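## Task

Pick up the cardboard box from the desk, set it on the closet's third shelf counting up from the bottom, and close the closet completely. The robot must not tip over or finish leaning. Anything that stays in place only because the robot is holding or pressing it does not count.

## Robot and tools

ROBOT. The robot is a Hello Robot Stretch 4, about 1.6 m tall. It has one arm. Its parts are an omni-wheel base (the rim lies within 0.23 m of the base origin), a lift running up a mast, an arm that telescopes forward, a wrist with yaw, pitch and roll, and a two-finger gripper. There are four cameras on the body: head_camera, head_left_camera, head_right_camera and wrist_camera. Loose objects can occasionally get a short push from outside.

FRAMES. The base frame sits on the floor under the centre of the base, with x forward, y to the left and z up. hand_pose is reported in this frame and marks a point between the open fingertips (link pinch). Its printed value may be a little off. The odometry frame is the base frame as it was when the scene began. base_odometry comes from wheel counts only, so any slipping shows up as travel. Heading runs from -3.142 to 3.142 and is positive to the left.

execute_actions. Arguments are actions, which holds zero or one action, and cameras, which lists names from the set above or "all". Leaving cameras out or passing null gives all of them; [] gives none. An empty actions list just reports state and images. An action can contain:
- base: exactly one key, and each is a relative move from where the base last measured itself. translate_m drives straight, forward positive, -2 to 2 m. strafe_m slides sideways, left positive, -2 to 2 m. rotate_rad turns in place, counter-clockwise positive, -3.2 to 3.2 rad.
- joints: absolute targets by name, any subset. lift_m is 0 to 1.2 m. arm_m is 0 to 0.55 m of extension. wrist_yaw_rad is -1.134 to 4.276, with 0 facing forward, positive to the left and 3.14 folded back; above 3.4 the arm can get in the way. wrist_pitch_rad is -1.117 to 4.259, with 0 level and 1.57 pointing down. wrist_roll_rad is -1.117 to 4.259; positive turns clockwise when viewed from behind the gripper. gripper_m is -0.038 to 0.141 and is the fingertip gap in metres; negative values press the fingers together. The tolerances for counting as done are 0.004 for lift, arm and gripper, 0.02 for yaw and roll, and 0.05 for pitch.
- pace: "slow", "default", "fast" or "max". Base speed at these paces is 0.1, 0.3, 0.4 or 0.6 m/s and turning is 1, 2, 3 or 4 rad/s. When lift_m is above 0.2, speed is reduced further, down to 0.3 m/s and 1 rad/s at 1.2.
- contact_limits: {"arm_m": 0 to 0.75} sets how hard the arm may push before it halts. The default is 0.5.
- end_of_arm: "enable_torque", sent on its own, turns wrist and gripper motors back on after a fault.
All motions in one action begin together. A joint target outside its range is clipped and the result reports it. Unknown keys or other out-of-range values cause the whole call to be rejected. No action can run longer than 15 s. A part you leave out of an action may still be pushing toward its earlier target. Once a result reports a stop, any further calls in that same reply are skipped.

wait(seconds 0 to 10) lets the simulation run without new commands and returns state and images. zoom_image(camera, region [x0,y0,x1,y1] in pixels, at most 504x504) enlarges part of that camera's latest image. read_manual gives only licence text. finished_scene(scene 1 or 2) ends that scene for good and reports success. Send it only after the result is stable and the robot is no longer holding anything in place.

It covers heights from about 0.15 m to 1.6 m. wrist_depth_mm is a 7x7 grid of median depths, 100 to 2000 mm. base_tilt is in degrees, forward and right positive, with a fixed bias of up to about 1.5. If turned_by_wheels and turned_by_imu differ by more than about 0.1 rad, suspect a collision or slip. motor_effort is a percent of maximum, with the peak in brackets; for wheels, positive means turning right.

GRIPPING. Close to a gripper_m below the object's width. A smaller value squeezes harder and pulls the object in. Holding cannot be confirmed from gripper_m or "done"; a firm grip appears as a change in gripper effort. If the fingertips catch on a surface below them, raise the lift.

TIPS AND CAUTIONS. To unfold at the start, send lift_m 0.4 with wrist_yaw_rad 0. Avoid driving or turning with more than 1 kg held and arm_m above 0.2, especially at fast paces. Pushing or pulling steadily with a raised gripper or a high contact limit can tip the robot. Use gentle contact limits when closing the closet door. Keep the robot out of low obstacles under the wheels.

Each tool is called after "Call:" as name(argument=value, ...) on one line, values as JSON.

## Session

Call:
execute_actions(actions=[])

Scene clock: 0.00 s.
base_odometry: x=+0.000 y=+0.000 heading=+0.000 (m, m, rad; odometry frame)
turned_by_wheels: +0.000 (rad since the last result)
turned_by_imu: +0.000 (rad since the last result)
base_tilt: forward=+0.3 right=-0.5 (deg)
lidar_m: 1.64 1.87 2.37 2.36 2.61 1.55 1.56 1.67 1.35 1.36 1.47 1.65
base_status: not commanded
joint_positions: lift_m=+0.186 arm_m=+0.002 wrist_yaw_rad=+3.131 wrist_pitch_rad=-0.015 wrist_roll_rad=-0.013 gripper_m=+0.057
joint_status: not commanded
motor_effort: lift_m=+18 arm_m=+0 wrist_yaw_rad=+0 wrist_pitch_rad=-5 wrist_roll_rad=-1 gripper_m=-4 wheel_0=+0 wheel_1=+0 wheel_2=+1 (%)
hand_pose: x=-0.1148 y=+0.0904 z=+0.3689 quat_wxyz=(+0.005, +0.008, -0.006, +1.000) (m; base frame)
wrist_depth_mm: - 132 - - - - - / - 124 182 - - - - / - 131 188 - - - - / 133 135 - - - - - / 1708 - - - 1863 - - / 1281 1255 195 1138 198 1205 1182 / 878 809 917 - 854 798 842
pictures: head_camera, head_left_camera, head_right_camera, wrist_camera
Images, in order (width x height): head_camera 420x560, head_left_camera 420x672, head_right_camera 420x672, wrist_camera 616x392.

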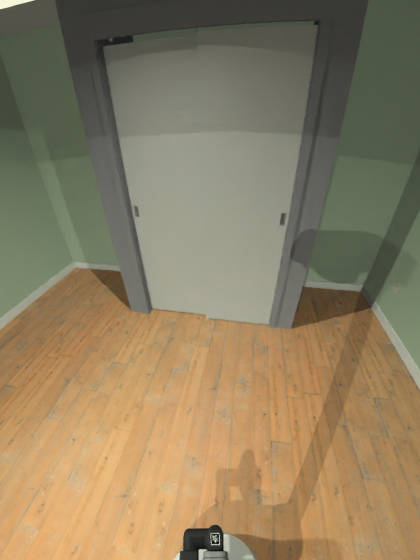

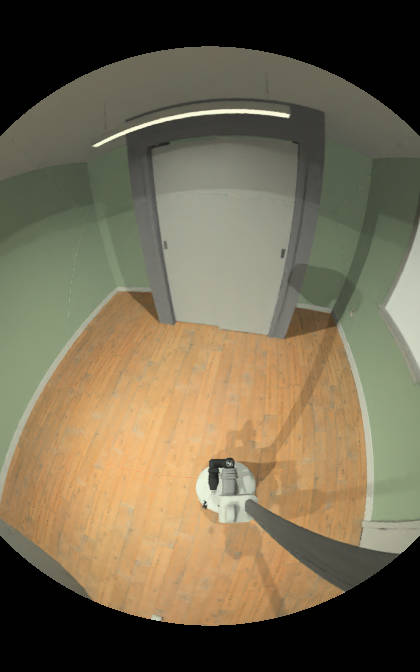

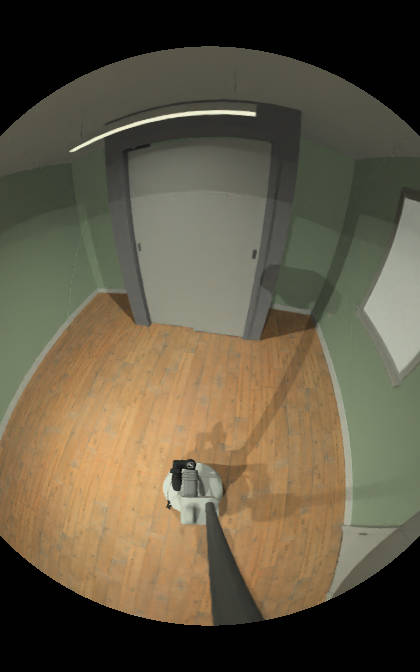

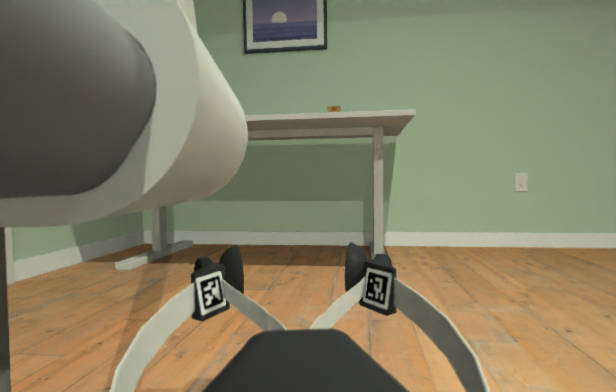

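Call:
execute_actions(actions=[{"base":{"rotate_rad":-0.17},"joints":{"lift_m":0.8,"wrist_yaw_rad":0,"gripper_m":0}}], cameras=[])

Call:
execute_actions(actions=[{"base":{"translate_m":0.95},"pace":"fast"}], cameras=["head_camera","wrist_camera"])

Scene clock: 3.47 s.
base_odometry: x=+0.000 y=+0.000 heading=-0.169 (m, m, rad; odometry frame)
turned_by_wheels: -0.169 (rad since the last result)
turned_by_imu: -0.174 (rad since the last result)
base_tilt: forward=+0.3 right=-0.5 (deg)
lidar_m: 1.63 1.76 2.44 2.37 2.47 2.45 1.57 1.66 1.42 1.35 1.41 1.70
base_status: done
joint_positions: lift_m=+0.800 arm_m=+0.002 wrist_yaw_rad=+0.000 wrist_pitch_rad=-0.015 wrist_roll_rad=-0.013 gripper_m=+0.000
joint_status: all done
motor_effort: lift_m=+24(28) arm_m=+0(0) wrist_yaw_rad=-1(5) wrist_pitch_rad=-7(8) wrist_roll_rad=-1(1) gripper_m=-6(3) wheel_0=+3(7) wheel_1=+2(7) wheel_2=+4(6) (%)
hand_pose: x=+0.4612 y=-0.0873 z=+0.9822 quat_wxyz=(+1.000, -0.006, -0.008, +0.000) (m; base frame)
wrist_depth_mm: 1366 1366 1366 1366 1366 - 1708 / 1366 1397 1366 1308 1397 - 1708 / 1397 1397 1336 1430 1397 - 1756 / 1430 1464 1430 1430 1430 - 1708 / 1397 1464 1430 1366 1464 - 1756 / 1430 1397 184 190 1397 - 1756 / 1464 1464 1397 - 1397 1921 1756
pictures: none
No camera images: the call's "cameras" was empty. Leave "cameras" out to get every camera's image.

Scene clock: 7.27 s.
base_odometry: x=+0.937 y=-0.160 heading=-0.169 (m, m, rad; odometry frame)
turned_by_wheels: +0.000 (rad since the last result)
turned_by_imu: -0.002 (rad since the last result)
base_tilt: forward=+0.3 right=-0.5 (deg)
lidar_m: 0.67 0.73 1.06 2.35 2.48 3.37 3.37 1.95 1.40 1.34 1.39 0.72
base_status: done
joint_positions: lift_m=+0.800 arm_m=+0.002 wrist_yaw_rad=+0.000 wrist_pitch_rad=-0.015 wrist_roll_rad=-0.013 gripper_m=+0.000
joint_status: not commanded
motor_effort: lift_m=+24(24) arm_m=+0(0) wrist_yaw_rad=+0(1) wrist_pitch_rad=-6(6) wrist_roll_rad=-2(2) gripper_m=-6(7) wheel_0=+0(11) wheel_1=+0(7) wheel_2=+1(12) (%)
hand_pose: x=+0.4612 y=-0.0874 z=+0.9823 quat_wxyz=(+1.000, -0.006, -0.008, +0.000) (m; base frame)
wrist_depth_mm: 459 462 462 469 469 455 459 / 459 466 466 473 469 452 469 / 462 473 469 473 484 455 466 / 469 477 477 477 480 455 473 / 473 473 477 480 480 455 480 / 473 480 184 190 484 462 480 / 477 473 480 - 492 473 484
pictures: head_camera, wrist_camera
Images, in order (width x height): head_camera 420x560, wrist_camera 616x392.

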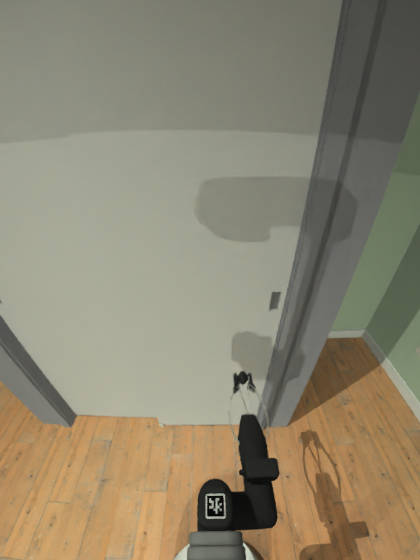

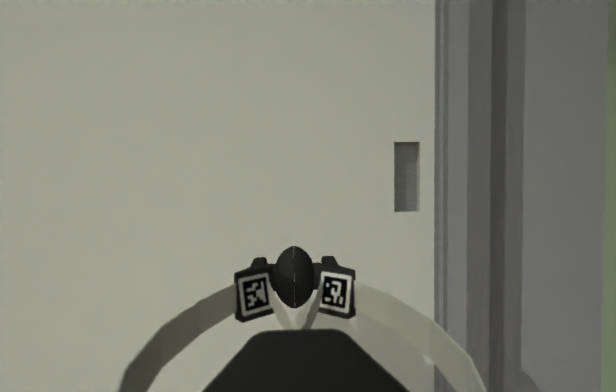

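Call:
execute_actions(actions=[{"base":{"strafe_m":-0.14},"joints":{"lift_m":0.865,"arm_m":0.17}}], cameras=["wrist_camera"])

Scene clock: 9.03 s.
base_odometry: x=+0.913 y=-0.298 heading=-0.169 (m, m, rad; odometry frame)
turned_by_wheels: +0.000 (rad since the last result)
turned_by_imu: -0.001 (rad since the last result)
base_tilt: forward=+0.3 right=-0.5 (deg)
lidar_m: 0.67 0.72 1.07 2.50 2.60 3.43 3.36 1.76 1.26 1.20 1.25 0.70
base_status: done
joint_positions: lift_m=+0.865 arm_m=+0.169 wrist_yaw_rad=+0.000 wrist_pitch_rad=-0.015 wrist_roll_rad=-0.013 gripper_m=+0.000
joint_status: all done
motor_effort: lift_m=+24(25) arm_m=+6(6) wrist_yaw_rad=+0(0) wrist_pitch_rad=-5(6) wrist_roll_rad=-1(2) gripper_m=-6(6) wheel_0=+0(8) wheel_1=+2(10) wheel_2=+0(2) (%)
hand_pose: x=+0.6284 y=-0.0874 z=+1.0473 quat_wxyz=(+1.000, -0.006, -0.008, +0.000) (m; base frame)
wrist_depth_mm: 300 301 304 306 278 294 296 / 301 303 307 307 279 297 298 / 303 304 307 309 283 298 301 / 306 307 309 310 285 298 303 / 307 309 310 300 285 303 306 / 310 310 184 191 285 306 306 / 310 314 314 - 289 306 309
pictures: wrist_camera
Images, in order (width x height): wrist_camera 616x392.

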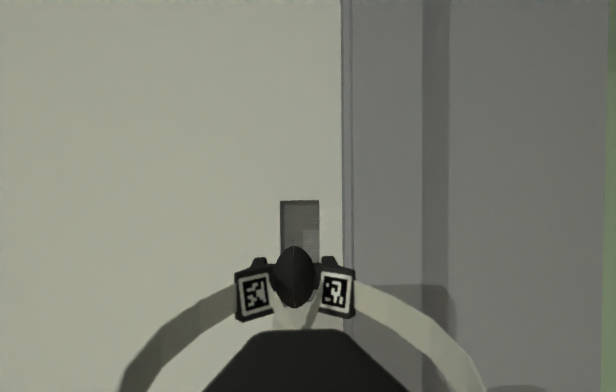

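Call:
execute_actions(actions=[{"joints":{"arm_m":0.248},"pace":"slow","contact_limits":{"arm_m":0.25}}], cameras=["wrist_camera"])

Call:
execute_actions(actions=[{"base":{"strafe_m":0.12},"pace":"slow"}], cameras=["wrist_camera","head_camera"])

Scene clock: 11.23 s.
base_odometry: x=+0.913 y=-0.298 heading=-0.169 (m, m, rad; odometry frame)
turned_by_wheels: +0.000 (rad since the last result)
turned_by_imu: +0.000 (rad since the last result)
base_tilt: forward=+0.4 right=-0.5 (deg)
lidar_m: 0.66 0.72 1.06 2.50 2.60 3.43 3.37 1.77 1.26 1.19 1.24 0.70
base_status: not commanded
joint_positions: lift_m=+0.865 arm_m=+0.247 wrist_yaw_rad=+0.000 wrist_pitch_rad=-0.015 wrist_roll_rad=-0.013 gripper_m=+0.000
joint_status: all done
motor_effort: lift_m=+24(24) arm_m=+6(8) wrist_yaw_rad=+1(0) wrist_pitch_rad=-6(5) wrist_roll_rad=-1(2) gripper_m=-4(5) wheel_0=+1(1) wheel_1=+2(2) wheel_2=+0(0) (%)
contact_limits: arm_m 0.25
hand_pose: x=+0.7063 y=-0.0874 z=+1.0473 quat_wxyz=(+1.000, -0.006, -0.008, +0.000) (m; base frame)
wrist_depth_mm: 226 229 228 230 203 218 219 / 227 229 230 232 204 219 220 / 229 230 231 234 206 220 220 / 229 231 233 236 207 222 223 / 230 234 234 237 208 223 224 / 232 234 185 190 208 225 227 / 235 235 236 - 211 225 228
pictures: wrist_camera
Images, in order (width x height): wrist_camera 616x392.

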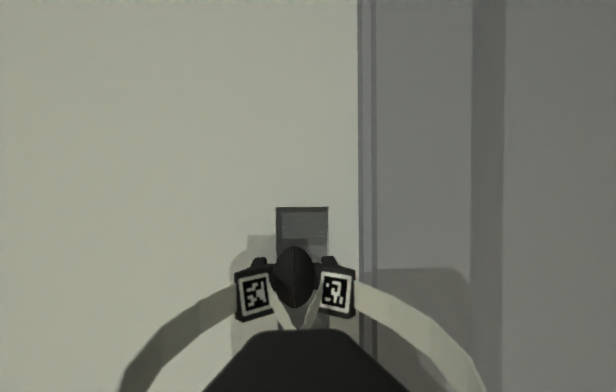

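Scene clock: 13.57 s.
base_odometry: x=+0.933 y=-0.180 heading=-0.169 (m, m, rad; odometry frame)
turned_by_wheels: +0.000 (rad since the last result)
turned_by_imu: +0.000 (rad since the last result)
base_tilt: forward=+0.3 right=-0.5 (deg)
lidar_m: 0.69 0.71 1.04 2.39 2.48 3.40 3.37 1.93 1.40 1.32 1.34 0.71
base_status: done
joint_positions: lift_m=+0.865 arm_m=+0.247 wrist_yaw_rad=+0.000 wrist_pitch_rad=-0.015 wrist_roll_rad=-0.013 gripper_m=+0.000
joint_status: not commanded
motor_effort: lift_m=+24(24) arm_m=+6(6) wrist_yaw_rad=+1(13) wrist_pitch_rad=-6(7) wrist_roll_rad=-1(1) gripper_m=-4(8) wheel_0=-2(8) wheel_1=+3(5) wheel_2=+0(1) (%)
hand_pose: x=+0.7063 y=-0.0875 z=+1.0473 quat_wxyz=(+1.000, -0.006, -0.008, +0.000) (m; base frame)
wrist_depth_mm: 227 229 230 232 234 235 232 / 227 229 231 233 236 237 234 / 230 231 233 236 236 238 234 / 231 233 236 237 237 240 236 / 233 234 236 236 239 251 236 / 234 235 183 190 240 251 237 / 236 237 240 - 243 245 237
pictures: head_camera, wrist_camera
Images, in order (width x height): head_camera 420x560, wrist_camera 616x392.

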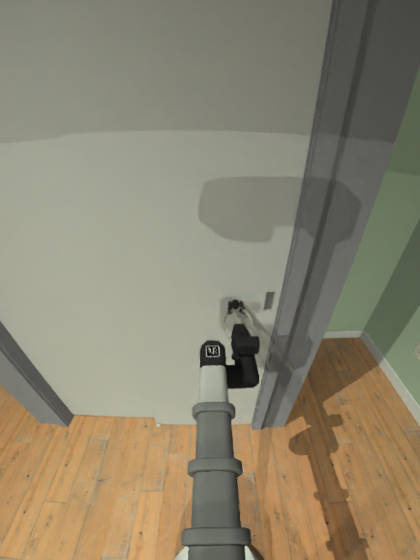

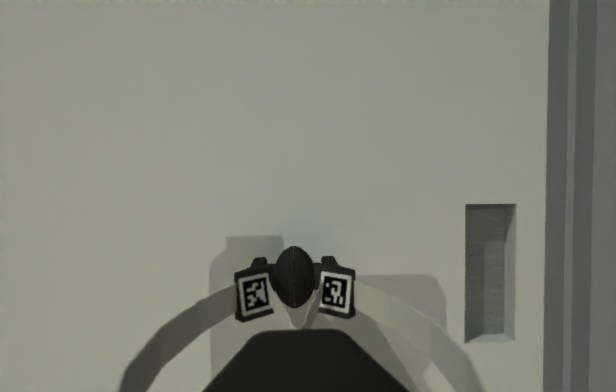

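Call:
execute_actions(actions=[{"base":{"strafe_m":-0.123},"joints":{"arm_m":0.235}}], cameras=[])

Call:
execute_actions(actions=[{"joints":{"arm_m":0.262},"pace":"slow","contact_limits":{"arm_m":0.2}}], cameras=["wrist_camera"])

Scene clock: 15.27 s.
base_odometry: x=+0.912 y=-0.301 heading=-0.169 (m, m, rad; odometry frame)
turned_by_wheels: +0.000 (rad since the last result)
turned_by_imu: +0.000 (rad since the last result)
base_tilt: forward=+0.3 right=-0.6 (deg)
lidar_m: 0.66 0.71 1.07 2.50 2.60 3.42 3.37 1.76 1.25 1.18 1.23 0.71
base_status: done
joint_positions: lift_m=+0.865 arm_m=+0.236 wrist_yaw_rad=+0.000 wrist_pitch_rad=-0.015 wrist_roll_rad=-0.013 gripper_m=+0.000
joint_status: all done
motor_effort: lift_m=+24(24) arm_m=-6(4) wrist_yaw_rad=+0(2) wrist_pitch_rad=-7(4) wrist_roll_rad=-2(1) gripper_m=-5(5) wheel_0=+1(9) wheel_1=+1(8) wheel_2=+0(1) (%)
hand_pose: x=+0.6954 y=-0.0874 z=+1.0473 quat_wxyz=(+1.000, -0.006, -0.008, +0.000) (m; base frame)
wrist_depth_mm: 235 236 239 240 213 229 230 / 236 238 240 243 213 231 232 / 238 240 242 244 216 232 233 / 239 241 243 246 218 233 234 / 240 243 245 245 219 235 236 / 242 245 185 191 218 236 238 / 244 245 249 - 222 236 239
pictures: none
No camera images: the call's "cameras" was empty. Leave "cameras" out to get every camera's image.

Scene clock: 16.50 s.
base_odometry: x=+0.912 y=-0.301 heading=-0.169 (m, m, rad; odometry frame)
turned_by_wheels: +0.000 (rad since the last result)
turned_by_imu: +0.001 (rad since the last result)
base_tilt: forward=+0.2 right=-0.6 (deg)
lidar_m: 0.67 0.73 1.06 2.50 2.62 3.43 3.36 1.75 1.27 1.20 1.25 0.70
base_status: not commanded
joint_positions: lift_m=+0.865 arm_m=+0.256 wrist_yaw_rad=-0.006 wrist_pitch_rad=-0.016 wrist_roll_rad=-0.013 gripper_m=+0.000
joint_status: arm_m contact_stop (moved +0.020 of +0.026)
on_its_own: arm_m is slack since a contact_stop (your +0.262 is given up); wrist_yaw_rad is at rest, and its effort (+19) is outside its rest range (-13 to +13)
motor_effort: lift_m=+24(24) arm_m=+0(16) wrist_yaw_rad=+19(24) wrist_pitch_rad=-6(5) wrist_roll_rad=-2(2) gripper_m=-3(4) wheel_0=+3(3) wheel_1=+2(3) wheel_2=-7(6) (%)
contact_limits: arm_m 0.2
hand_pose: x=+0.7144 y=-0.0893 z=+1.0474 quat_wxyz=(+1.000, -0.006, -0.008, -0.003) (m; base frame)
wrist_depth_mm: 220 220 223 224 196 212 213 / 220 222 224 225 198 212 214 / 221 224 226 229 199 213 215 / 223 226 229 230 200 216 217 / 224 227 229 233 201 217 220 / 226 228 185 191 200 218 220 / 228 229 231 - 204 220 221
pictures: wrist_camera
Images, in order (width x height): wrist_camera 616x392.

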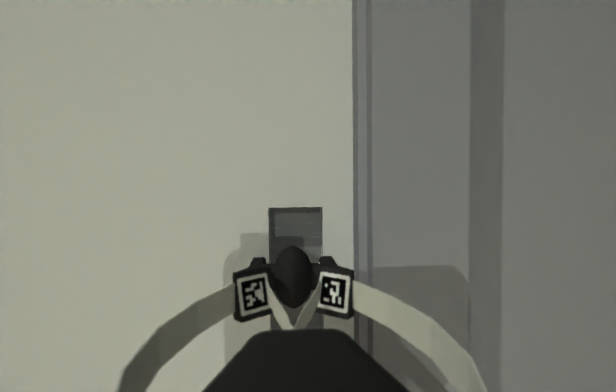

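Call:
execute_actions(actions=[{"base":{"strafe_m":0.12},"joints":{"arm_m":0.257},"pace":"slow"}], cameras=["wrist_camera","head_camera"])

Scene clock: 18.90 s.
base_odometry: x=+0.932 y=-0.183 heading=-0.170 (m, m, rad; odometry frame)
turned_by_wheels: +0.000 (rad since the last result)
turned_by_imu: -0.001 (rad since the last result)
base_tilt: forward=+0.3 right=-0.7 (deg)
lidar_m: 0.69 0.73 1.08 2.36 2.48 3.41 3.38 1.93 1.38 1.30 1.36 0.69
base_status: done
joint_positions: lift_m=+0.865 arm_m=+0.256 wrist_yaw_rad=-0.005 wrist_pitch_rad=-0.015 wrist_roll_rad=-0.013 gripper_m=+0.000
joint_status: all done
on_its_own: wrist_yaw_rad is at rest, and its effort (+14) is outside its rest range (-13 to +13)
motor_effort: lift_m=+24(24) arm_m=+7(6) wrist_yaw_rad=+14(34) wrist_pitch_rad=-6(7) wrist_roll_rad=-1(1) gripper_m=-5(6) wheel_0=-4(13) wheel_1=+2(8) wheel_2=-3(6) (%)
hand_pose: x=+0.7148 y=-0.0889 z=+1.0472 quat_wxyz=(+1.000, -0.006, -0.008, -0.003) (m; base frame)
wrist_depth_mm: 218 220 223 224 732 304 224 / 220 223 224 225 798 303 225 / 221 224 225 227 683 306 226 / 223 224 228 229 809 306 226 / 224 227 229 230 831 309 227 / 226 229 183 191 183 309 229 / 227 229 231 - 554 273 229
pictures: head_camera, wrist_camera
Images, in order (width x height): head_camera 420x560, wrist_camera 616x392.

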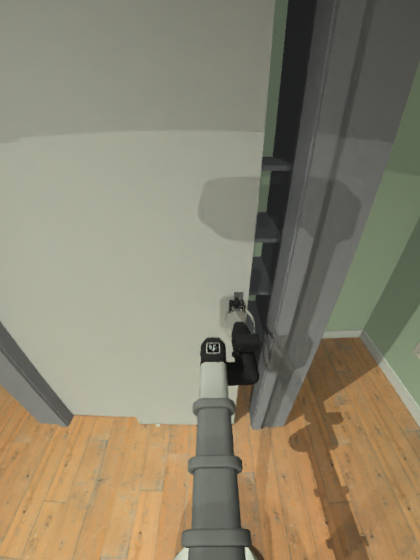

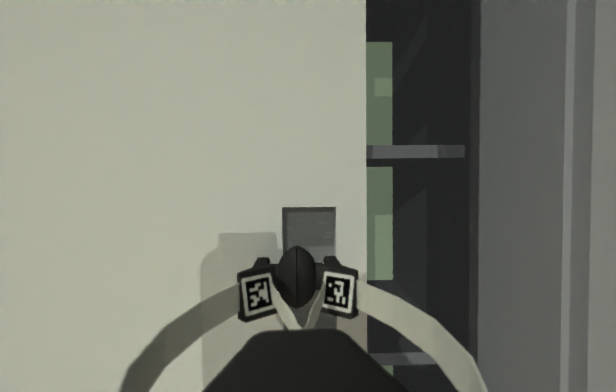

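Call:
execute_actions(actions=[{"base":{"strafe_m":0.31},"joints":{"arm_m":0.253},"pace":"slow"}], cameras=["wrist_camera","head_camera"])

Scene clock: 23.27 s.
base_odometry: x=+0.985 y=+0.123 heading=-0.170 (m, m, rad; odometry frame)
turned_by_wheels: -0.001 (rad since the last result)
turned_by_imu: -0.003 (rad since the last result)
base_tilt: forward=+0.3 right=-0.6 (deg)
lidar_m: 0.68 0.73 0.97 2.06 2.13 2.95 3.38 2.37 1.73 1.63 0.96 0.87
base_status: done
joint_positions: lift_m=+0.865 arm_m=+0.254 wrist_yaw_rad=-0.005 wrist_pitch_rad=-0.015 wrist_roll_rad=-0.013 gripper_m=+0.000
joint_status: all done
motor_effort: lift_m=+24(24) arm_m=-5(5) wrist_yaw_rad=+13(25) wrist_pitch_rad=-6(6) wrist_roll_rad=-1(2) gripper_m=-6(6) wheel_0=-7(13) wheel_1=+0(4) wheel_2=-1(1) (%)
hand_pose: x=+0.7129 y=-0.0887 z=+1.0472 quat_wxyz=(+1.000, -0.006, -0.008, -0.002) (m; base frame)
wrist_depth_mm: 222 224 226 229 831 854 741 / 223 225 227 229 931 946 768 / 224 225 229 231 917 946 750 / 225 229 230 233 946 960 778 / 228 229 233 233 960 960 768 / 229 230 183 191 183 741 707 / 230 232 235 - 559 585 732
pictures: head_camera, wrist_camera
Images, in order (width x height): head_camera 420x560, wrist_camera 616x392.

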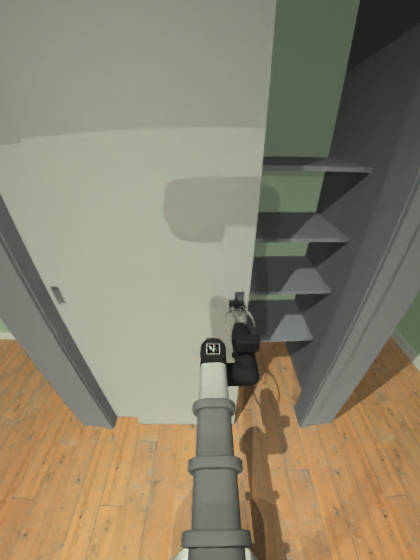

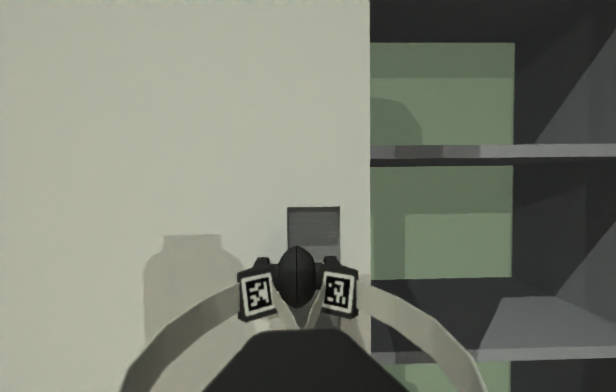

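Call:
execute_actions(actions=[{"joints":{"arm_m":0.005},"pace":"fast"}], cameras=[])

Call:
execute_actions(actions=[{"base":{"strafe_m":-0.27},"pace":"fast"}], cameras=["head_camera"])

Call:
execute_actions(actions=[{"base":{"rotate_rad":-2.99},"pace":"fast","joints":{"gripper_m":0.14,"wrist_pitch_rad":0.4}}], cameras=[])

Call:
execute_actions(actions=[{"base":{"translate_m":1.85},"pace":"max"}], cameras=["head_camera","wrist_camera"])

Scene clock: 25.00 s.
base_odometry: x=+0.985 y=+0.123 heading=-0.170 (m, m, rad; odometry frame)
turned_by_wheels: +0.000 (rad since the last result)
turned_by_imu: +0.000 (rad since the last result)
base_tilt: forward=+0.3 right=-0.6 (deg)
lidar_m: 0.69 0.73 0.96 2.06 2.18 2.95 3.36 2.34 1.72 1.63 0.96 0.85
base_status: not commanded
joint_positions: lift_m=+0.865 arm_m=+0.006 wrist_yaw_rad=+0.000 wrist_pitch_rad=-0.015 wrist_roll_rad=-0.013 gripper_m=+0.000
joint_status: all done
motor_effort: lift_m=+24(24) arm_m=-6(4) wrist_yaw_rad=+1(13) wrist_pitch_rad=-8(6) wrist_roll_rad=-1(1) gripper_m=-6(7) wheel_0=-4(6) wheel_1=+0(0) wheel_2=-1(1) (%)
hand_pose: x=+0.4654 y=-0.0875 z=+1.0472 quat_wxyz=(+1.000, -0.006, -0.008, +0.000) (m; base frame)
wrist_depth_mm: 455 455 462 466 891 891 788 / 455 459 462 469 1160 1060 778 / 462 462 469 473 1160 1042 768 / 466 462 473 473 1182 1098 788 / 466 466 473 473 1182 1060 768 / 469 469 184 191 809 960 788 / 473 473 477 - 1182 1008 788
pictures: none
No camera images: the call's "cameras" was empty. Leave "cameras" out to get every camera's image.

Scene clock: 26.97 s.
base_odometry: x=+0.939 y=-0.144 heading=-0.170 (m, m, rad; odometry frame)
turned_by_wheels: +0.000 (rad since the last result)
turned_by_imu: -0.001 (rad since the last result)
base_tilt: forward=+0.2 right=-0.6 (deg)
lidar_m: 0.72 0.72 1.00 2.33 2.43 3.35 3.36 1.97 1.44 1.35 1.40 0.73
base_status: done
joint_positions: lift_m=+0.865 arm_m=+0.006 wrist_yaw_rad=+0.000 wrist_pitch_rad=-0.015 wrist_roll_rad=-0.013 gripper_m=+0.000
joint_status: not commanded
motor_effort: lift_m=+24(24) arm_m=-6(6) wrist_yaw_rad=+0(1) wrist_pitch_rad=-8(5) wrist_roll_rad=-1(1) gripper_m=-7(5) wheel_0=-2(9) wheel_1=+0(13) wheel_2=+0(1) (%)
hand_pose: x=+0.4654 y=-0.0874 z=+1.0472 quat_wxyz=(+1.000, -0.006, -0.008, +0.000) (m; base frame)
wrist_depth_mm: 459 759 866 891 854 455 462 / 455 1042 1182 1160 1060 455 466 / 462 768 1160 1182 960 455 469 / 459 1160 1160 1182 1078 459 473 / 469 1042 1182 1205 1008 462 469 / 473 778 183 191 535 466 480 / 466 473 1182 - 991 466 477
pictures: head_camera
Images, in order (width x height): head_camera 420x560.

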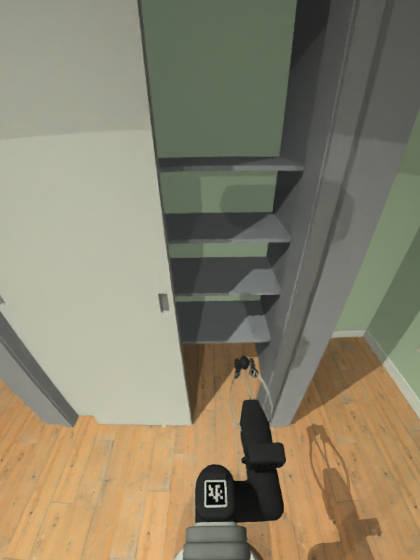

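Scene clock: 29.73 s.
base_odometry: x=+0.939 y=-0.144 heading=+3.123 (m, m, rad; odometry frame)
turned_by_wheels: -2.990 (rad since the last result)
turned_by_imu: -3.071 (rad since the last result)
base_tilt: forward=+0.2 right=-0.5 (deg)
lidar_m: 2.48 1.75 1.36 1.34 1.52 0.72 0.72 0.76 1.15 2.35 2.56 2.54
base_status: done
joint_positions: lift_m=+0.865 arm_m=+0.006 wrist_yaw_rad=+0.000 wrist_pitch_rad=+0.402 wrist_roll_rad=-0.013 gripper_m=+0.140
joint_status: all done
motor_effort: lift_m=+24(24) arm_m=-6(6) wrist_yaw_rad=+0(0) wrist_pitch_rad=-4(7) wrist_roll_rad=-2(2) gripper_m=+0(6) wheel_0=+1(8) wheel_1=+0(9) wheel_2=+3(9) (%)
hand_pose: x=+0.4425 y=-0.0874 z=+0.9300 quat_wxyz=(+0.980, -0.006, +0.199, +0.001) (m; base frame)
wrist_depth_mm: 1756 - - - - - - / 1756 - - - - - - / 1808 - - - - - - / 1808 - - - - - - / 1661 1808 1863 1808 1808 1808 1808 / 1430 200 1366 1430 1397 1430 1499 / 1205 1229 1281 - 1255 1229 1229
pictures: none
No camera images: the call's "cameras" was empty. Leave "cameras" out to get every camera's image.

Scene clock: 35.83 s.
base_odometry: x=-0.911 y=-0.110 heading=+3.124 (m, m, rad; odometry frame)
turned_by_wheels: +0.000 (rad since the last result)
turned_by_imu: -0.004 (rad since the last result)
base_tilt: forward=+0.3 right=-0.6 (deg)
lidar_m: 0.66 0.72 1.09 1.10 1.26 1.87 2.51 2.79 2.63 2.60 0.84 0.67
base_status: done
joint_positions: lift_m=+0.865 arm_m=+0.006 wrist_yaw_rad=+0.000 wrist_pitch_rad=+0.402 wrist_roll_rad=-0.013 gripper_m=+0.140
joint_status: not commanded
motor_effort: lift_m=+24(24) arm_m=-6(6) wrist_yaw_rad=+0(1) wrist_pitch_rad=-5(6) wrist_roll_rad=-2(1) gripper_m=-1(0) wheel_0=+0(7) wheel_1=+0(9) wheel_2=+1(12) (%)
hand_pose: x=+0.4424 y=-0.0874 z=+0.9300 quat_wxyz=(+0.980, -0.006, +0.200, +0.001) (m; base frame)
wrist_depth_mm: 1160 1160 1138 1098 1060 1060 1042 / 1281 1229 1229 1182 1138 1160 1098 / 1060 1098 1098 1118 1118 1118 1182 / 768 768 778 759 778 788 809 / 591 591 597 603 597 597 603 / 1308 200 544 535 1397 512 525 / 1182 1229 1308 - 1255 1160 1229
pictures: head_camera, wrist_camera
Images, in order (width x height): head_camera 420x560, wrist_camera 616x392.

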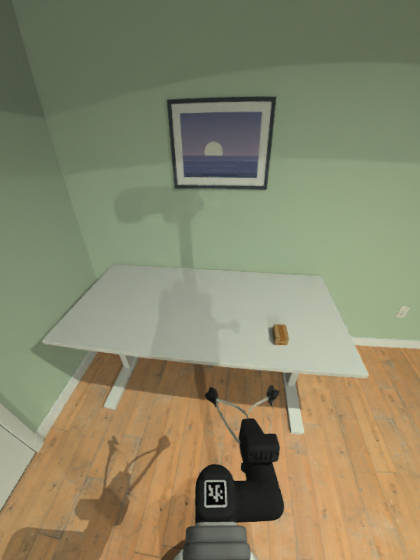

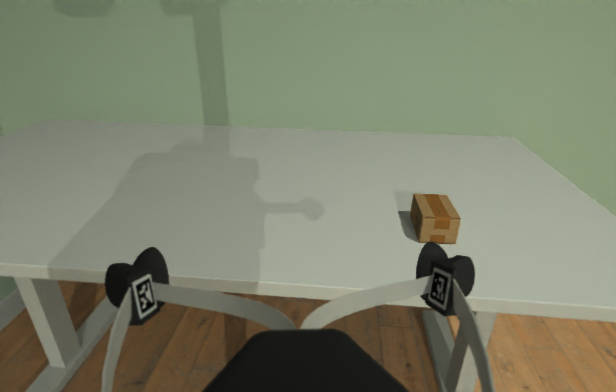

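Call:
execute_actions(actions=[{"base":{"strafe_m":-0.235},"joints":{"arm_m":0.29,"lift_m":0.74}}], cameras=["head_camera","wrist_camera"])

Scene clock: 38.03 s.
base_odometry: x=-0.906 y=+0.125 heading=+3.124 (m, m, rad; odometry frame)
turned_by_wheels: +0.000 (rad since the last result)
turned_by_imu: -0.001 (rad since the last result)
base_tilt: forward=+0.2 right=-0.6 (deg)
lidar_m: 0.64 0.71 1.07 1.34 1.50 2.24 2.57 2.80 2.39 2.36 1.82 0.64
base_status: done
joint_positions: lift_m=+0.740 arm_m=+0.289 wrist_yaw_rad=+0.000 wrist_pitch_rad=+0.402 wrist_roll_rad=-0.013 gripper_m=+0.140
joint_status: all done
motor_effort: lift_m=+14(20) arm_m=+6(5) wrist_yaw_rad=+1(0) wrist_pitch_rad=-8(6) wrist_roll_rad=-1(2) gripper_m=+0(1) wheel_0=+1(10) wheel_1=+0(10) wheel_2=+0(1) (%)
hand_pose: x=+0.7254 y=-0.0874 z=+0.8058 quat_wxyz=(+0.980, -0.006, +0.200, +0.001) (m; base frame)
wrist_depth_mm: 866 854 842 831 820 798 788 / 917 917 891 878 878 842 842 / 683 683 699 707 707 707 891 / 488 500 492 496 500 504 521 / 379 379 382 298 384 389 387 / 309 200 289 291 291 303 312 / 260 257 270 - 272 264 266
pictures: head_camera, wrist_camera
Images, in order (width x height): head_camera 420x560, wrist_camera 616x392.

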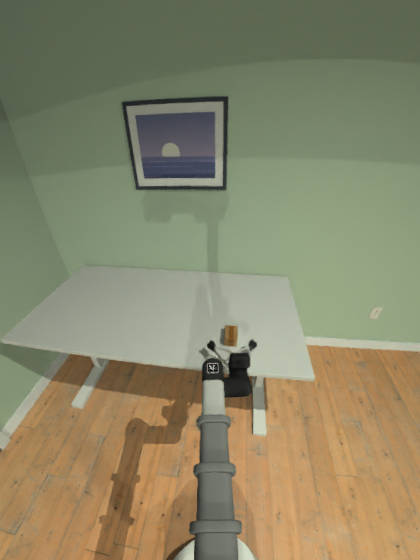

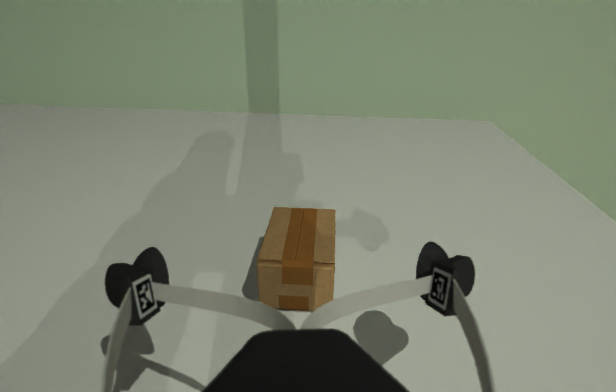

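Call:
execute_actions(actions=[{"joints":{"arm_m":0.38,"lift_m":0.698}}], cameras=["wrist_camera"])

Call:
execute_actions(actions=[{"joints":{"gripper_m":0.015}}], cameras=[])

Call:
execute_actions(actions=[{"joints":{"lift_m":0.74}}], cameras=["wrist_camera"])

Scene clock: 39.40 s.
base_odometry: x=-0.906 y=+0.125 heading=+3.124 (m, m, rad; odometry frame)
turned_by_wheels: +0.000 (rad since the last result)
turned_by_imu: +0.000 (rad since the last result)
base_tilt: forward=+0.3 right=-0.6 (deg)
lidar_m: 0.64 0.70 1.06 1.35 1.49 2.24 2.57 2.79 2.40 2.36 1.82 0.64
base_status: not commanded
joint_positions: lift_m=+0.698 arm_m=+0.379 wrist_yaw_rad=+0.000 wrist_pitch_rad=+0.402 wrist_roll_rad=-0.013 gripper_m=+0.140
joint_status: all done
motor_effort: lift_m=+14(6) arm_m=+6(5) wrist_yaw_rad=+0(0) wrist_pitch_rad=-6(4) wrist_roll_rad=-1(2) gripper_m=+2(0) wheel_0=+1(1) wheel_1=+0(0) wheel_2=+0(0) (%)
hand_pose: x=+0.8154 y=-0.0874 z=+0.7638 quat_wxyz=(+0.980, -0.006, +0.200, +0.001) (m; base frame)
wrist_depth_mm: 809 788 768 750 732 732 707 / 854 820 809 788 778 768 741 / 554 564 564 569 574 574 759 / 394 394 399 402 404 404 407 / 304 306 309 224 310 310 314 / 251 200 196 187 236 246 255 / 211 209 213 - 220 213 216
pictures: wrist_camera
Images, in order (width x height): wrist_camera 616x392.

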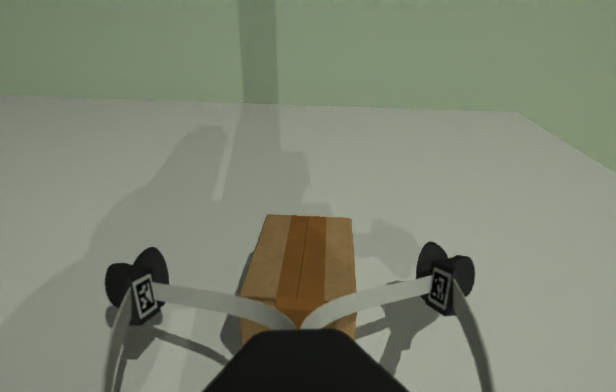

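Scene clock: 41.63 s.
base_odometry: x=-0.906 y=+0.125 heading=+3.124 (m, m, rad; odometry frame)
turned_by_wheels: +0.000 (rad since the last result)
turned_by_imu: +0.000 (rad since the last result)
base_tilt: forward=+0.3 right=-0.6 (deg)
lidar_m: 0.64 0.69 1.05 1.33 1.49 2.25 2.55 2.79 2.39 2.36 1.84 0.65
base_status: not commanded
joint_positions: lift_m=+0.698 arm_m=+0.379 wrist_yaw_rad=+0.000 wrist_pitch_rad=+0.403 wrist_roll_rad=-0.013 gripper_m=+0.016
joint_status: all done
motor_effort: lift_m=+14(14) arm_m=+6(6) wrist_yaw_rad=+0(1) wrist_pitch_rad=-8(7) wrist_roll_rad=-1(2) gripper_m=-23(24) wheel_0=+1(0) wheel_1=+0(0) wheel_2=+0(0) (%)
hand_pose: x=+0.8153 y=-0.0874 z=+0.7636 quat_wxyz=(+0.980, -0.006, +0.200, +0.001) (m; base frame)
wrist_depth_mm: 798 798 768 759 732 715 707 / 820 831 809 788 778 768 741 / 549 554 564 569 569 574 768 / 392 394 394 399 402 404 404 / 306 306 294 214 309 310 312 / 250 242 181 175 190 254 253 / 211 205 211 - 218 208 214
pictures: none
No camera images: the call's "cameras" was empty. Leave "cameras" out to get every camera's image.

Scene clock: 42.67 s.
base_odometry: x=-0.906 y=+0.125 heading=+3.124 (m, m, rad; odometry frame)
turned_by_wheels: +0.000 (rad since the last result)
turned_by_imu: +0.000 (rad since the last result)
base_tilt: forward=+0.4 right=-0.6 (deg)
lidar_m: 0.63 0.69 1.07 1.35 1.49 2.23 2.55 2.80 2.40 2.37 1.81 0.65
base_status: not commanded
joint_positions: lift_m=+0.740 arm_m=+0.379 wrist_yaw_rad=+0.000 wrist_pitch_rad=+0.403 wrist_roll_rad=-0.013 gripper_m=+0.016
joint_status: all done
motor_effort: lift_m=+25(27) arm_m=+6(6) wrist_yaw_rad=+1(1) wrist_pitch_rad=-7(9) wrist_roll_rad=-2(1) gripper_m=-22(22) wheel_0=+1(1) wheel_1=+0(0) wheel_2=+0(0) (%)
hand_pose: x=+0.8153 y=-0.0874 z=+0.8047 quat_wxyz=(+0.980, -0.006, +0.200, +0.001) (m; base frame)
wrist_depth_mm: 798 788 750 750 732 723 723 / 854 842 820 798 788 768 759 / 668 691 676 691 707 707 798 / 477 488 488 488 488 492 492 / 375 375 362 213 377 382 387 / 306 296 181 175 190 310 309 / 258 250 258 - 271 254 263
pictures: wrist_camera
Images, in order (width x height): wrist_camera 616x392.

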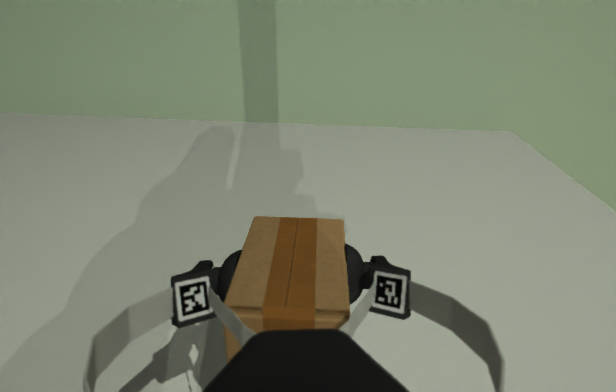

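Call:
execute_actions(actions=[{"base":{"translate_m":-1.8},"joints":{"arm_m":0.005},"pace":"fast"}], cameras=[])

Call:
execute_actions(actions=[{"base":{"strafe_m":0.21},"pace":"fast"}], cameras=[])

Call:
execute_actions(actions=[{"base":{"rotate_rad":3.02},"joints":{"lift_m":1.17}}], cameras=["wrist_camera","head_camera"])

Scene clock: 48.67 s.
base_odometry: x=+0.893 y=+0.092 heading=+3.124 (m, m, rad; odometry frame)
turned_by_wheels: +0.000 (rad since the last result)
turned_by_imu: +0.001 (rad since the last result)
base_tilt: forward=+0.3 right=-0.5 (deg)
lidar_m: 2.44 2.04 1.59 1.56 0.97 0.90 0.78 0.85 2.16 2.13 2.31 3.26
base_status: done
joint_positions: lift_m=+0.740 arm_m=+0.006 wrist_yaw_rad=+0.000 wrist_pitch_rad=+0.403 wrist_roll_rad=-0.013 gripper_m=+0.016
joint_status: all done
motor_effort: lift_m=+24(25) arm_m=-6(6) wrist_yaw_rad=+1(1) wrist_pitch_rad=-8(9) wrist_roll_rad=-1(1) gripper_m=-22(23) wheel_0=+0(3) wheel_1=+0(9) wheel_2=-1(14) (%)
hand_pose: x=+0.4423 y=-0.0875 z=+0.8046 quat_wxyz=(+0.980, -0.006, +0.200, +0.001) (m; base frame)
wrist_depth_mm: - - - - - - - / - - - - - - - / - - - - - - - / 1983 - - - - - - / 1537 1537 1464 214 1537 1618 1618 / 1336 1255 180 175 189 1308 1308 / 1098 1060 1098 - 1118 1078 1118
pictures: none
No camera images: the call's "cameras" was empty. Leave "cameras" out to get every camera's image.

Scene clock: 50.37 s.
base_odometry: x=+0.890 y=-0.118 heading=+3.124 (m, m, rad; odometry frame)
turned_by_wheels: +0.000 (rad since the last result)
turned_by_imu: +0.000 (rad since the last result)
base_tilt: forward=+0.2 right=-0.6 (deg)
lidar_m: 2.44 1.78 1.37 1.35 1.54 0.79 0.76 0.80 1.26 2.35 2.54 3.29
base_status: done
joint_positions: lift_m=+0.740 arm_m=+0.006 wrist_yaw_rad=+0.000 wrist_pitch_rad=+0.403 wrist_roll_rad=-0.013 gripper_m=+0.016
joint_status: not commanded
motor_effort: lift_m=+24(24) arm_m=-5(6) wrist_yaw_rad=+0(0) wrist_pitch_rad=-8(9) wrist_roll_rad=-2(2) gripper_m=-22(22) wheel_0=+2(9) wheel_1=-1(10) wheel_2=+0(4) (%)
hand_pose: x=+0.4423 y=-0.0874 z=+0.8046 quat_wxyz=(+0.980, -0.006, +0.200, +0.001) (m; base frame)
wrist_depth_mm: 1808 - - - - - - / 1756 - - - - - - / 1756 - - - - - - / 1808 - - - - - - / 1537 1576 1537 214 1618 1661 1618 / 1255 1229 180 175 190 1308 1308 / 1098 1042 1060 - 1118 1098 1118
pictures: none
No camera images: the call's "cameras" was empty. Leave "cameras" out to get every camera's image.

Scene clock: 53.17 s.
base_odometry: x=+0.890 y=-0.118 heading=-0.140 (m, m, rad; odometry frame)
turned_by_wheels: +3.019 (rad since the last result)
turned_by_imu: +3.101 (rad since the last result)
base_tilt: forward=+0.3 right=-0.6 (deg)
lidar_m: 0.76 0.77 1.14 2.32 2.44 3.35 3.31 1.94 1.47 1.37 1.45 0.78
base_status: done
joint_positions: lift_m=+1.170 arm_m=+0.006 wrist_yaw_rad=+0.000 wrist_pitch_rad=+0.403 wrist_roll_rad=-0.013 gripper_m=+0.016
joint_status: all done
motor_effort: lift_m=+24(25) arm_m=-6(5) wrist_yaw_rad=+0(0) wrist_pitch_rad=-8(7) wrist_roll_rad=-2(1) gripper_m=-23(22) wheel_0=-3(7) wheel_1=-2(7) wheel_2=-2(9) (%)
hand_pose: x=+0.4423 y=-0.0874 z=+1.2347 quat_wxyz=(+0.980, -0.006, +0.200, +0.001) (m; base frame)
wrist_depth_mm: 466 466 1098 1118 1098 466 452 / 492 500 1118 1138 1118 480 484 / 521 525 1229 1229 991 512 517 / 559 559 1138 1182 1078 539 554 / 615 621 609 214 960 585 615 / 661 634 180 175 191 627 1537 / 715 715 741 - 788 691 1618
pictures: head_camera, wrist_camera
Images, in order (width x height): head_camera 420x560, wrist_camera 616x392.

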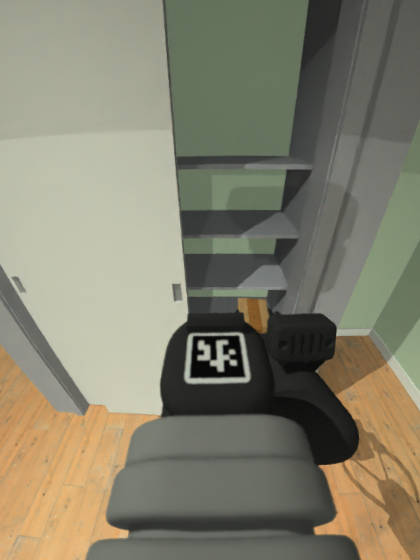

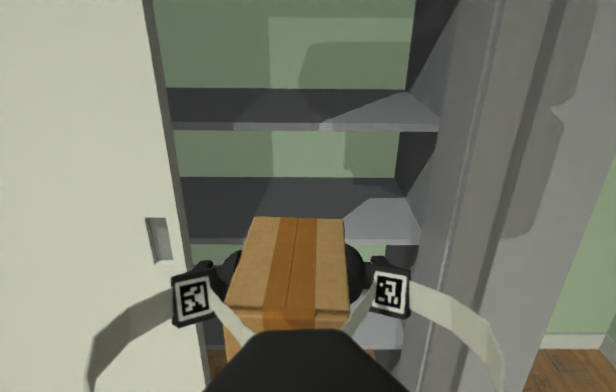

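Call:
execute_actions(actions=[{"base":{"translate_m":0.4},"joints":{"arm_m":0.15}}], cameras=["wrist_camera","head_camera"])

Scene clock: 56.10 s.
base_odometry: x=+1.286 y=-0.174 heading=-0.140 (m, m, rad; odometry frame)
turned_by_wheels: +0.000 (rad since the last result)
turned_by_imu: -0.001 (rad since the last result)
base_tilt: forward=+0.3 right=-0.5 (deg)
lidar_m: 0.37 0.36 0.53 2.31 2.42 3.41 3.71 1.97 1.43 1.40 0.44 0.44
base_status: done
joint_positions: lift_m=+1.170 arm_m=+0.149 wrist_yaw_rad=+0.000 wrist_pitch_rad=+0.403 wrist_roll_rad=-0.013 gripper_m=+0.016
joint_status: all done
motor_effort: lift_m=+24(25) arm_m=+6(7) wrist_yaw_rad=+1(1) wrist_pitch_rad=-9(8) wrist_roll_rad=-1(2) gripper_m=-23(23) wheel_0=+2(6) wheel_1=+1(5) wheel_2=+0(12) (%)
hand_pose: x=+0.5853 y=-0.0874 z=+1.2347 quat_wxyz=(+0.980, -0.006, +0.200, +0.001) (m; base frame)
wrist_depth_mm: 615 627 627 621 634 609 484 / 668 661 654 661 661 661 484 / 676 683 691 676 683 647 484 / 504 504 496 508 512 508 473 / 392 389 373 215 394 394 397 / 707 353 181 175 190 359 449 / 627 603 621 - 647 597 480
pictures: head_camera, wrist_camera
Images, in order (width x height): head_camera 420x560, wrist_camera 616x392.

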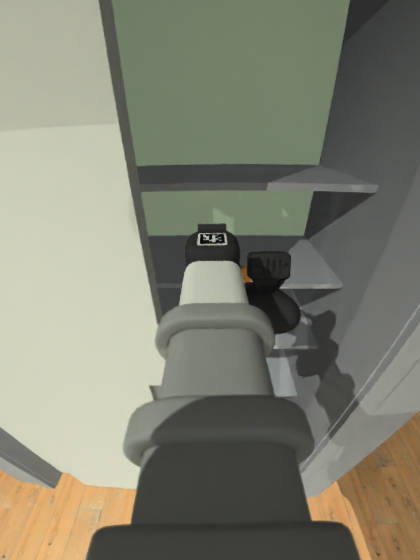

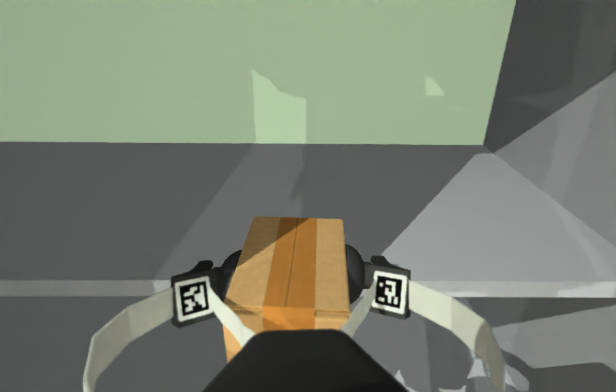

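Call:
execute_actions(actions=[{"joints":{"arm_m":0.39}}], cameras=[])

Call:
execute_actions(actions=[{"joints":{"lift_m":1.127}}], cameras=["wrist_camera"])

Scene clock: 58.03 s.
base_odometry: x=+1.286 y=-0.174 heading=-0.140 (m, m, rad; odometry frame)
turned_by_wheels: +0.000 (rad since the last result)
turned_by_imu: +0.000 (rad since the last result)
base_tilt: forward=+0.3 right=-0.7 (deg)
lidar_m: 0.39 0.36 0.53 2.31 2.43 3.41 3.75 1.96 1.43 1.39 0.44 0.44
base_status: not commanded
joint_positions: lift_m=+1.170 arm_m=+0.389 wrist_yaw_rad=+0.000 wrist_pitch_rad=+0.403 wrist_roll_rad=-0.013 gripper_m=+0.016
joint_status: all done
motor_effort: lift_m=+24(24) arm_m=+6(8) wrist_yaw_rad=+0(1) wrist_pitch_rad=-7(9) wrist_roll_rad=-1(2) gripper_m=-23(23) wheel_0=+2(2) wheel_1=+1(1) wheel_2=+0(0) (%)
hand_pose: x=+0.8253 y=-0.0874 z=+1.2347 quat_wxyz=(+0.980, -0.006, +0.200, +0.001) (m; base frame)
wrist_depth_mm: 402 404 402 404 407 407 407 / 433 433 436 433 436 436 439 / 459 459 459 462 462 466 459 / 480 480 480 484 484 488 480 / 387 387 373 213 392 392 397 / 315 303 181 175 190 320 322 / 266 260 268 - 278 262 270
pictures: none
No camera images: the call's "cameras" was empty. Leave "cameras" out to get every camera's image.

Scene clock: 59.07 s.
base_odometry: x=+1.286 y=-0.174 heading=-0.140 (m, m, rad; odometry frame)
turned_by_wheels: +0.000 (rad since the last result)
turned_by_imu: +0.000 (rad since the last result)
base_tilt: forward=+0.3 right=-0.6 (deg)
lidar_m: 0.39 0.35 0.52 2.31 2.42 3.42 3.74 1.97 1.43 1.39 0.44 0.45
base_status: not commanded
joint_positions: lift_m=+1.127 arm_m=+0.389 wrist_yaw_rad=+0.000 wrist_pitch_rad=+0.403 wrist_roll_rad=-0.013 gripper_m=+0.016
joint_status: all done
motor_effort: lift_m=+14(18) arm_m=+6(6) wrist_yaw_rad=+0(0) wrist_pitch_rad=-7(9) wrist_roll_rad=-2(2) gripper_m=-22(22) wheel_0=+2(2) wheel_1=+1(1) wheel_2=+0(0) (%)
hand_pose: x=+0.8253 y=-0.0874 z=+1.1925 quat_wxyz=(+0.980, -0.006, +0.200, +0.001) (m; base frame)
wrist_depth_mm: 402 404 404 404 404 413 404 / 430 427 430 433 433 436 433 / 459 459 462 466 466 469 462 / 407 407 410 415 415 418 415 / 314 315 303 214 319 322 322 / 256 250 181 175 190 260 263 / 218 211 219 - 225 213 220
pictures: wrist_camera
Images, in order (width x height): wrist_camera 616x392.

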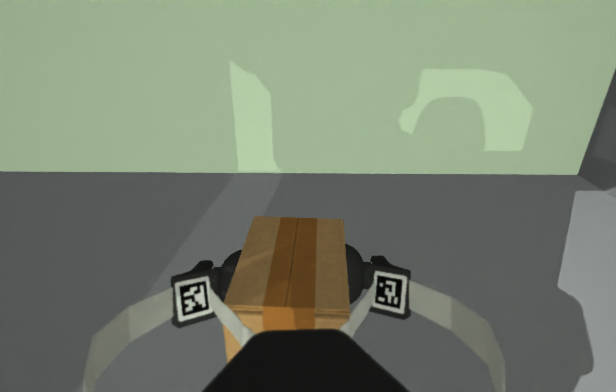

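Call:
execute_actions(actions=[{"joints":{"lift_m":1.121,"gripper_m":0.1}}], cameras=[])

Call:
execute_actions(actions=[{"base":{"translate_m":-0.3},"joints":{"lift_m":1.135,"arm_m":0.005}}], cameras=["wrist_camera"])

Call:
execute_actions(actions=[{"base":{"strafe_m":0.23},"joints":{"lift_m":0.865,"gripper_m":0,"wrist_pitch_rad":-0.015},"pace":"fast"}], cameras=["head_camera","wrist_camera"])

Scene clock: 60.97 s.
base_odometry: x=+1.286 y=-0.174 heading=-0.140 (m, m, rad; odometry frame)
turned_by_wheels: +0.000 (rad since the last result)
turned_by_imu: +0.000 (rad since the last result)
base_tilt: forward=+0.2 right=-0.6 (deg)
lidar_m: 0.38 0.37 0.52 2.31 2.41 3.40 3.75 1.99 1.44 1.37 0.45 0.44
base_status: not commanded
joint_positions: lift_m=+1.121 arm_m=+0.389 wrist_yaw_rad=+0.000 wrist_pitch_rad=+0.402 wrist_roll_rad=-0.013 gripper_m=+0.100
joint_status: all done
motor_effort: lift_m=+14(16) arm_m=+6(6) wrist_yaw_rad=+0(0) wrist_pitch_rad=-7(9) wrist_roll_rad=-2(1) gripper_m=-1(21) wheel_0=+2(2) wheel_1=+1(1) wheel_2=+0(0) (%)
hand_pose: x=+0.8253 y=-0.0874 z=+1.1866 quat_wxyz=(+0.980, -0.006, +0.200, +0.001) (m; base frame)
wrist_depth_mm: 404 407 402 410 407 410 413 / 430 430 436 427 436 433 433 / 459 455 462 462 466 462 455 / 397 397 397 402 402 402 404 / 306 307 296 223 312 314 312 / 250 241 196 189 235 254 255 / 211 206 212 - 220 208 214
pictures: none
No camera images: the call's "cameras" was empty. Leave "cameras" out to get every camera's image.

Scene clock: 63.43 s.
base_odometry: x=+0.989 y=-0.132 heading=-0.140 (m, m, rad; odometry frame)
turned_by_wheels: +0.000 (rad since the last result)
turned_by_imu: +0.000 (rad since the last result)
base_tilt: forward=+0.3 right=-0.5 (deg)
lidar_m: 0.65 0.68 0.97 2.30 2.43 3.42 3.40 1.97 1.43 1.37 1.43 0.68
base_status: done
joint_positions: lift_m=+1.135 arm_m=+0.006 wrist_yaw_rad=+0.000 wrist_pitch_rad=+0.402 wrist_roll_rad=-0.013 gripper_m=+0.100
joint_status: all done
motor_effort: lift_m=+24(32) arm_m=-6(5) wrist_yaw_rad=+1(0) wrist_pitch_rad=-8(7) wrist_roll_rad=-1(2) gripper_m=-1(3) wheel_0=-1(5) wheel_1=-1(6) wheel_2=+1(7) (%)
hand_pose: x=+0.4424 y=-0.0875 z=+1.1999 quat_wxyz=(+0.980, -0.006, +0.200, +0.001) (m; base frame)
wrist_depth_mm: 368 991 1025 1008 1025 661 349 / 397 415 1025 1060 1042 473 375 / 418 436 1138 1160 1025 469 402 / 455 462 1078 1098 1042 473 433 / 492 488 891 946 891 473 469 / 539 521 1118 1229 931 508 517 / 585 574 1060 - 1025 554 580
pictures: wrist_camera
Images, in order (width x height): wrist_camera 616x392.

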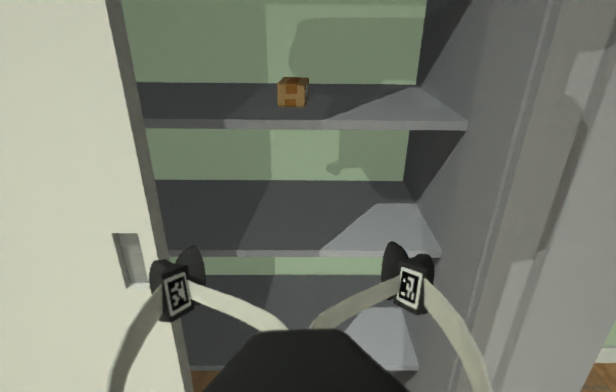

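Scene clock: 65.43 s.
base_odometry: x=+1.021 y=+0.096 heading=-0.140 (m, m, rad; odometry frame)
turned_by_wheels: +0.000 (rad since the last result)
turned_by_imu: +0.000 (rad since the last result)
base_tilt: forward=+0.2 right=-0.5 (deg)
lidar_m: 0.64 0.69 0.92 2.09 2.21 3.07 3.40 2.25 1.68 1.61 0.89 0.82
base_status: done
joint_positions: lift_m=+0.865 arm_m=+0.006 wrist_yaw_rad=+0.000 wrist_pitch_rad=-0.013 wrist_roll_rad=-0.013 gripper_m=+0.000
joint_status: all done
motor_effort: lift_m=+14(26) arm_m=-6(6) wrist_yaw_rad=+0(2) wrist_pitch_rad=-7(11) wrist_roll_rad=-2(1) gripper_m=-6(6) wheel_0=+2(8) wheel_1=-2(12) wheel_2=+0(0) (%)
hand_pose: x=+0.4654 y=-0.0874 z=+1.0473 quat_wxyz=(+1.000, -0.006, -0.006, +0.000) (m; base frame)
wrist_depth_mm: 421 418 424 427 831 842 768 / 424 430 427 424 1118 1078 798 / 430 433 430 433 1138 1078 768 / 433 433 430 433 1138 1138 788 / 433 433 433 430 1118 1078 798 / 436 439 184 190 750 917 778 / 436 442 436 - 1138 1025 798
pictures: head_camera, wrist_camera
Images, in order (width x height): head_camera 420x560, wrist_camera 616x392.

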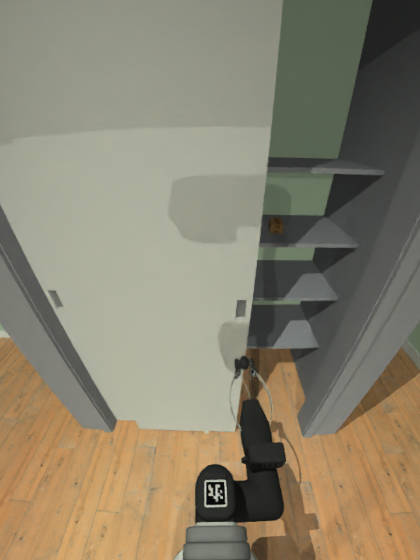

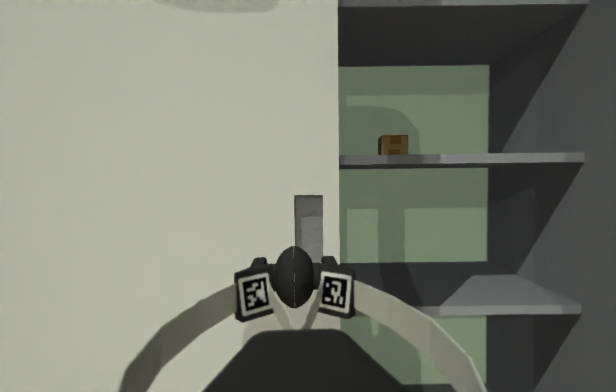

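Call:
execute_actions(actions=[{"base":{"strafe_m":-0.011},"joints":{"arm_m":0.17}}], cameras=["wrist_camera"])

Scene clock: 67.10 s.
base_odometry: x=+1.019 y=+0.085 heading=-0.140 (m, m, rad; odometry frame)
turned_by_wheels: +0.000 (rad since the last result)
turned_by_imu: +0.000 (rad since the last result)
base_tilt: forward=+0.3 right=-0.4 (deg)
lidar_m: 0.64 0.69 0.93 2.11 2.22 3.12 3.40 2.25 1.69 1.61 0.89 0.80
base_status: done
joint_positions: lift_m=+0.865 arm_m=+0.169 wrist_yaw_rad=+0.000 wrist_pitch_rad=-0.013 wrist_roll_rad=-0.013 gripper_m=+0.000
joint_status: all done
motor_effort: lift_m=+14(14) arm_m=+6(8) wrist_yaw_rad=+0(1) wrist_pitch_rad=-6(6) wrist_roll_rad=-1(1) gripper_m=-5(6) wheel_0=+2(14) wheel_1=+0(9) wheel_2=+0(1) (%)
hand_pose: x=+0.6283 y=-0.0874 z=+1.0474 quat_wxyz=(+1.000, -0.006, -0.006, +0.000) (m; base frame)
wrist_depth_mm: 264 264 265 267 820 842 759 / 265 265 267 267 991 976 788 / 268 267 268 270 683 976 778 / 270 268 271 271 976 960 778 / 272 270 271 272 991 1008 778 / 274 273 184 190 634 741 715 / 276 274 277 - 991 960 778
pictures: wrist_camera
Images, in order (width x height): wrist_camera 616x392.

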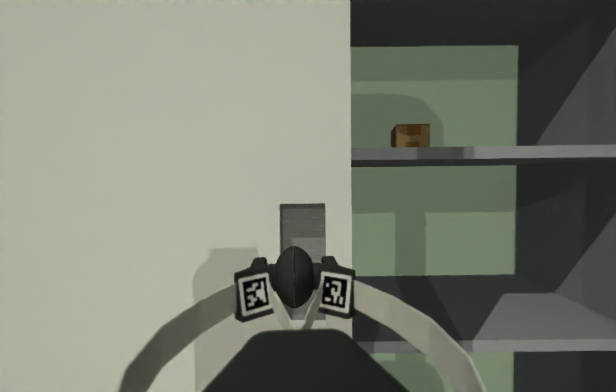

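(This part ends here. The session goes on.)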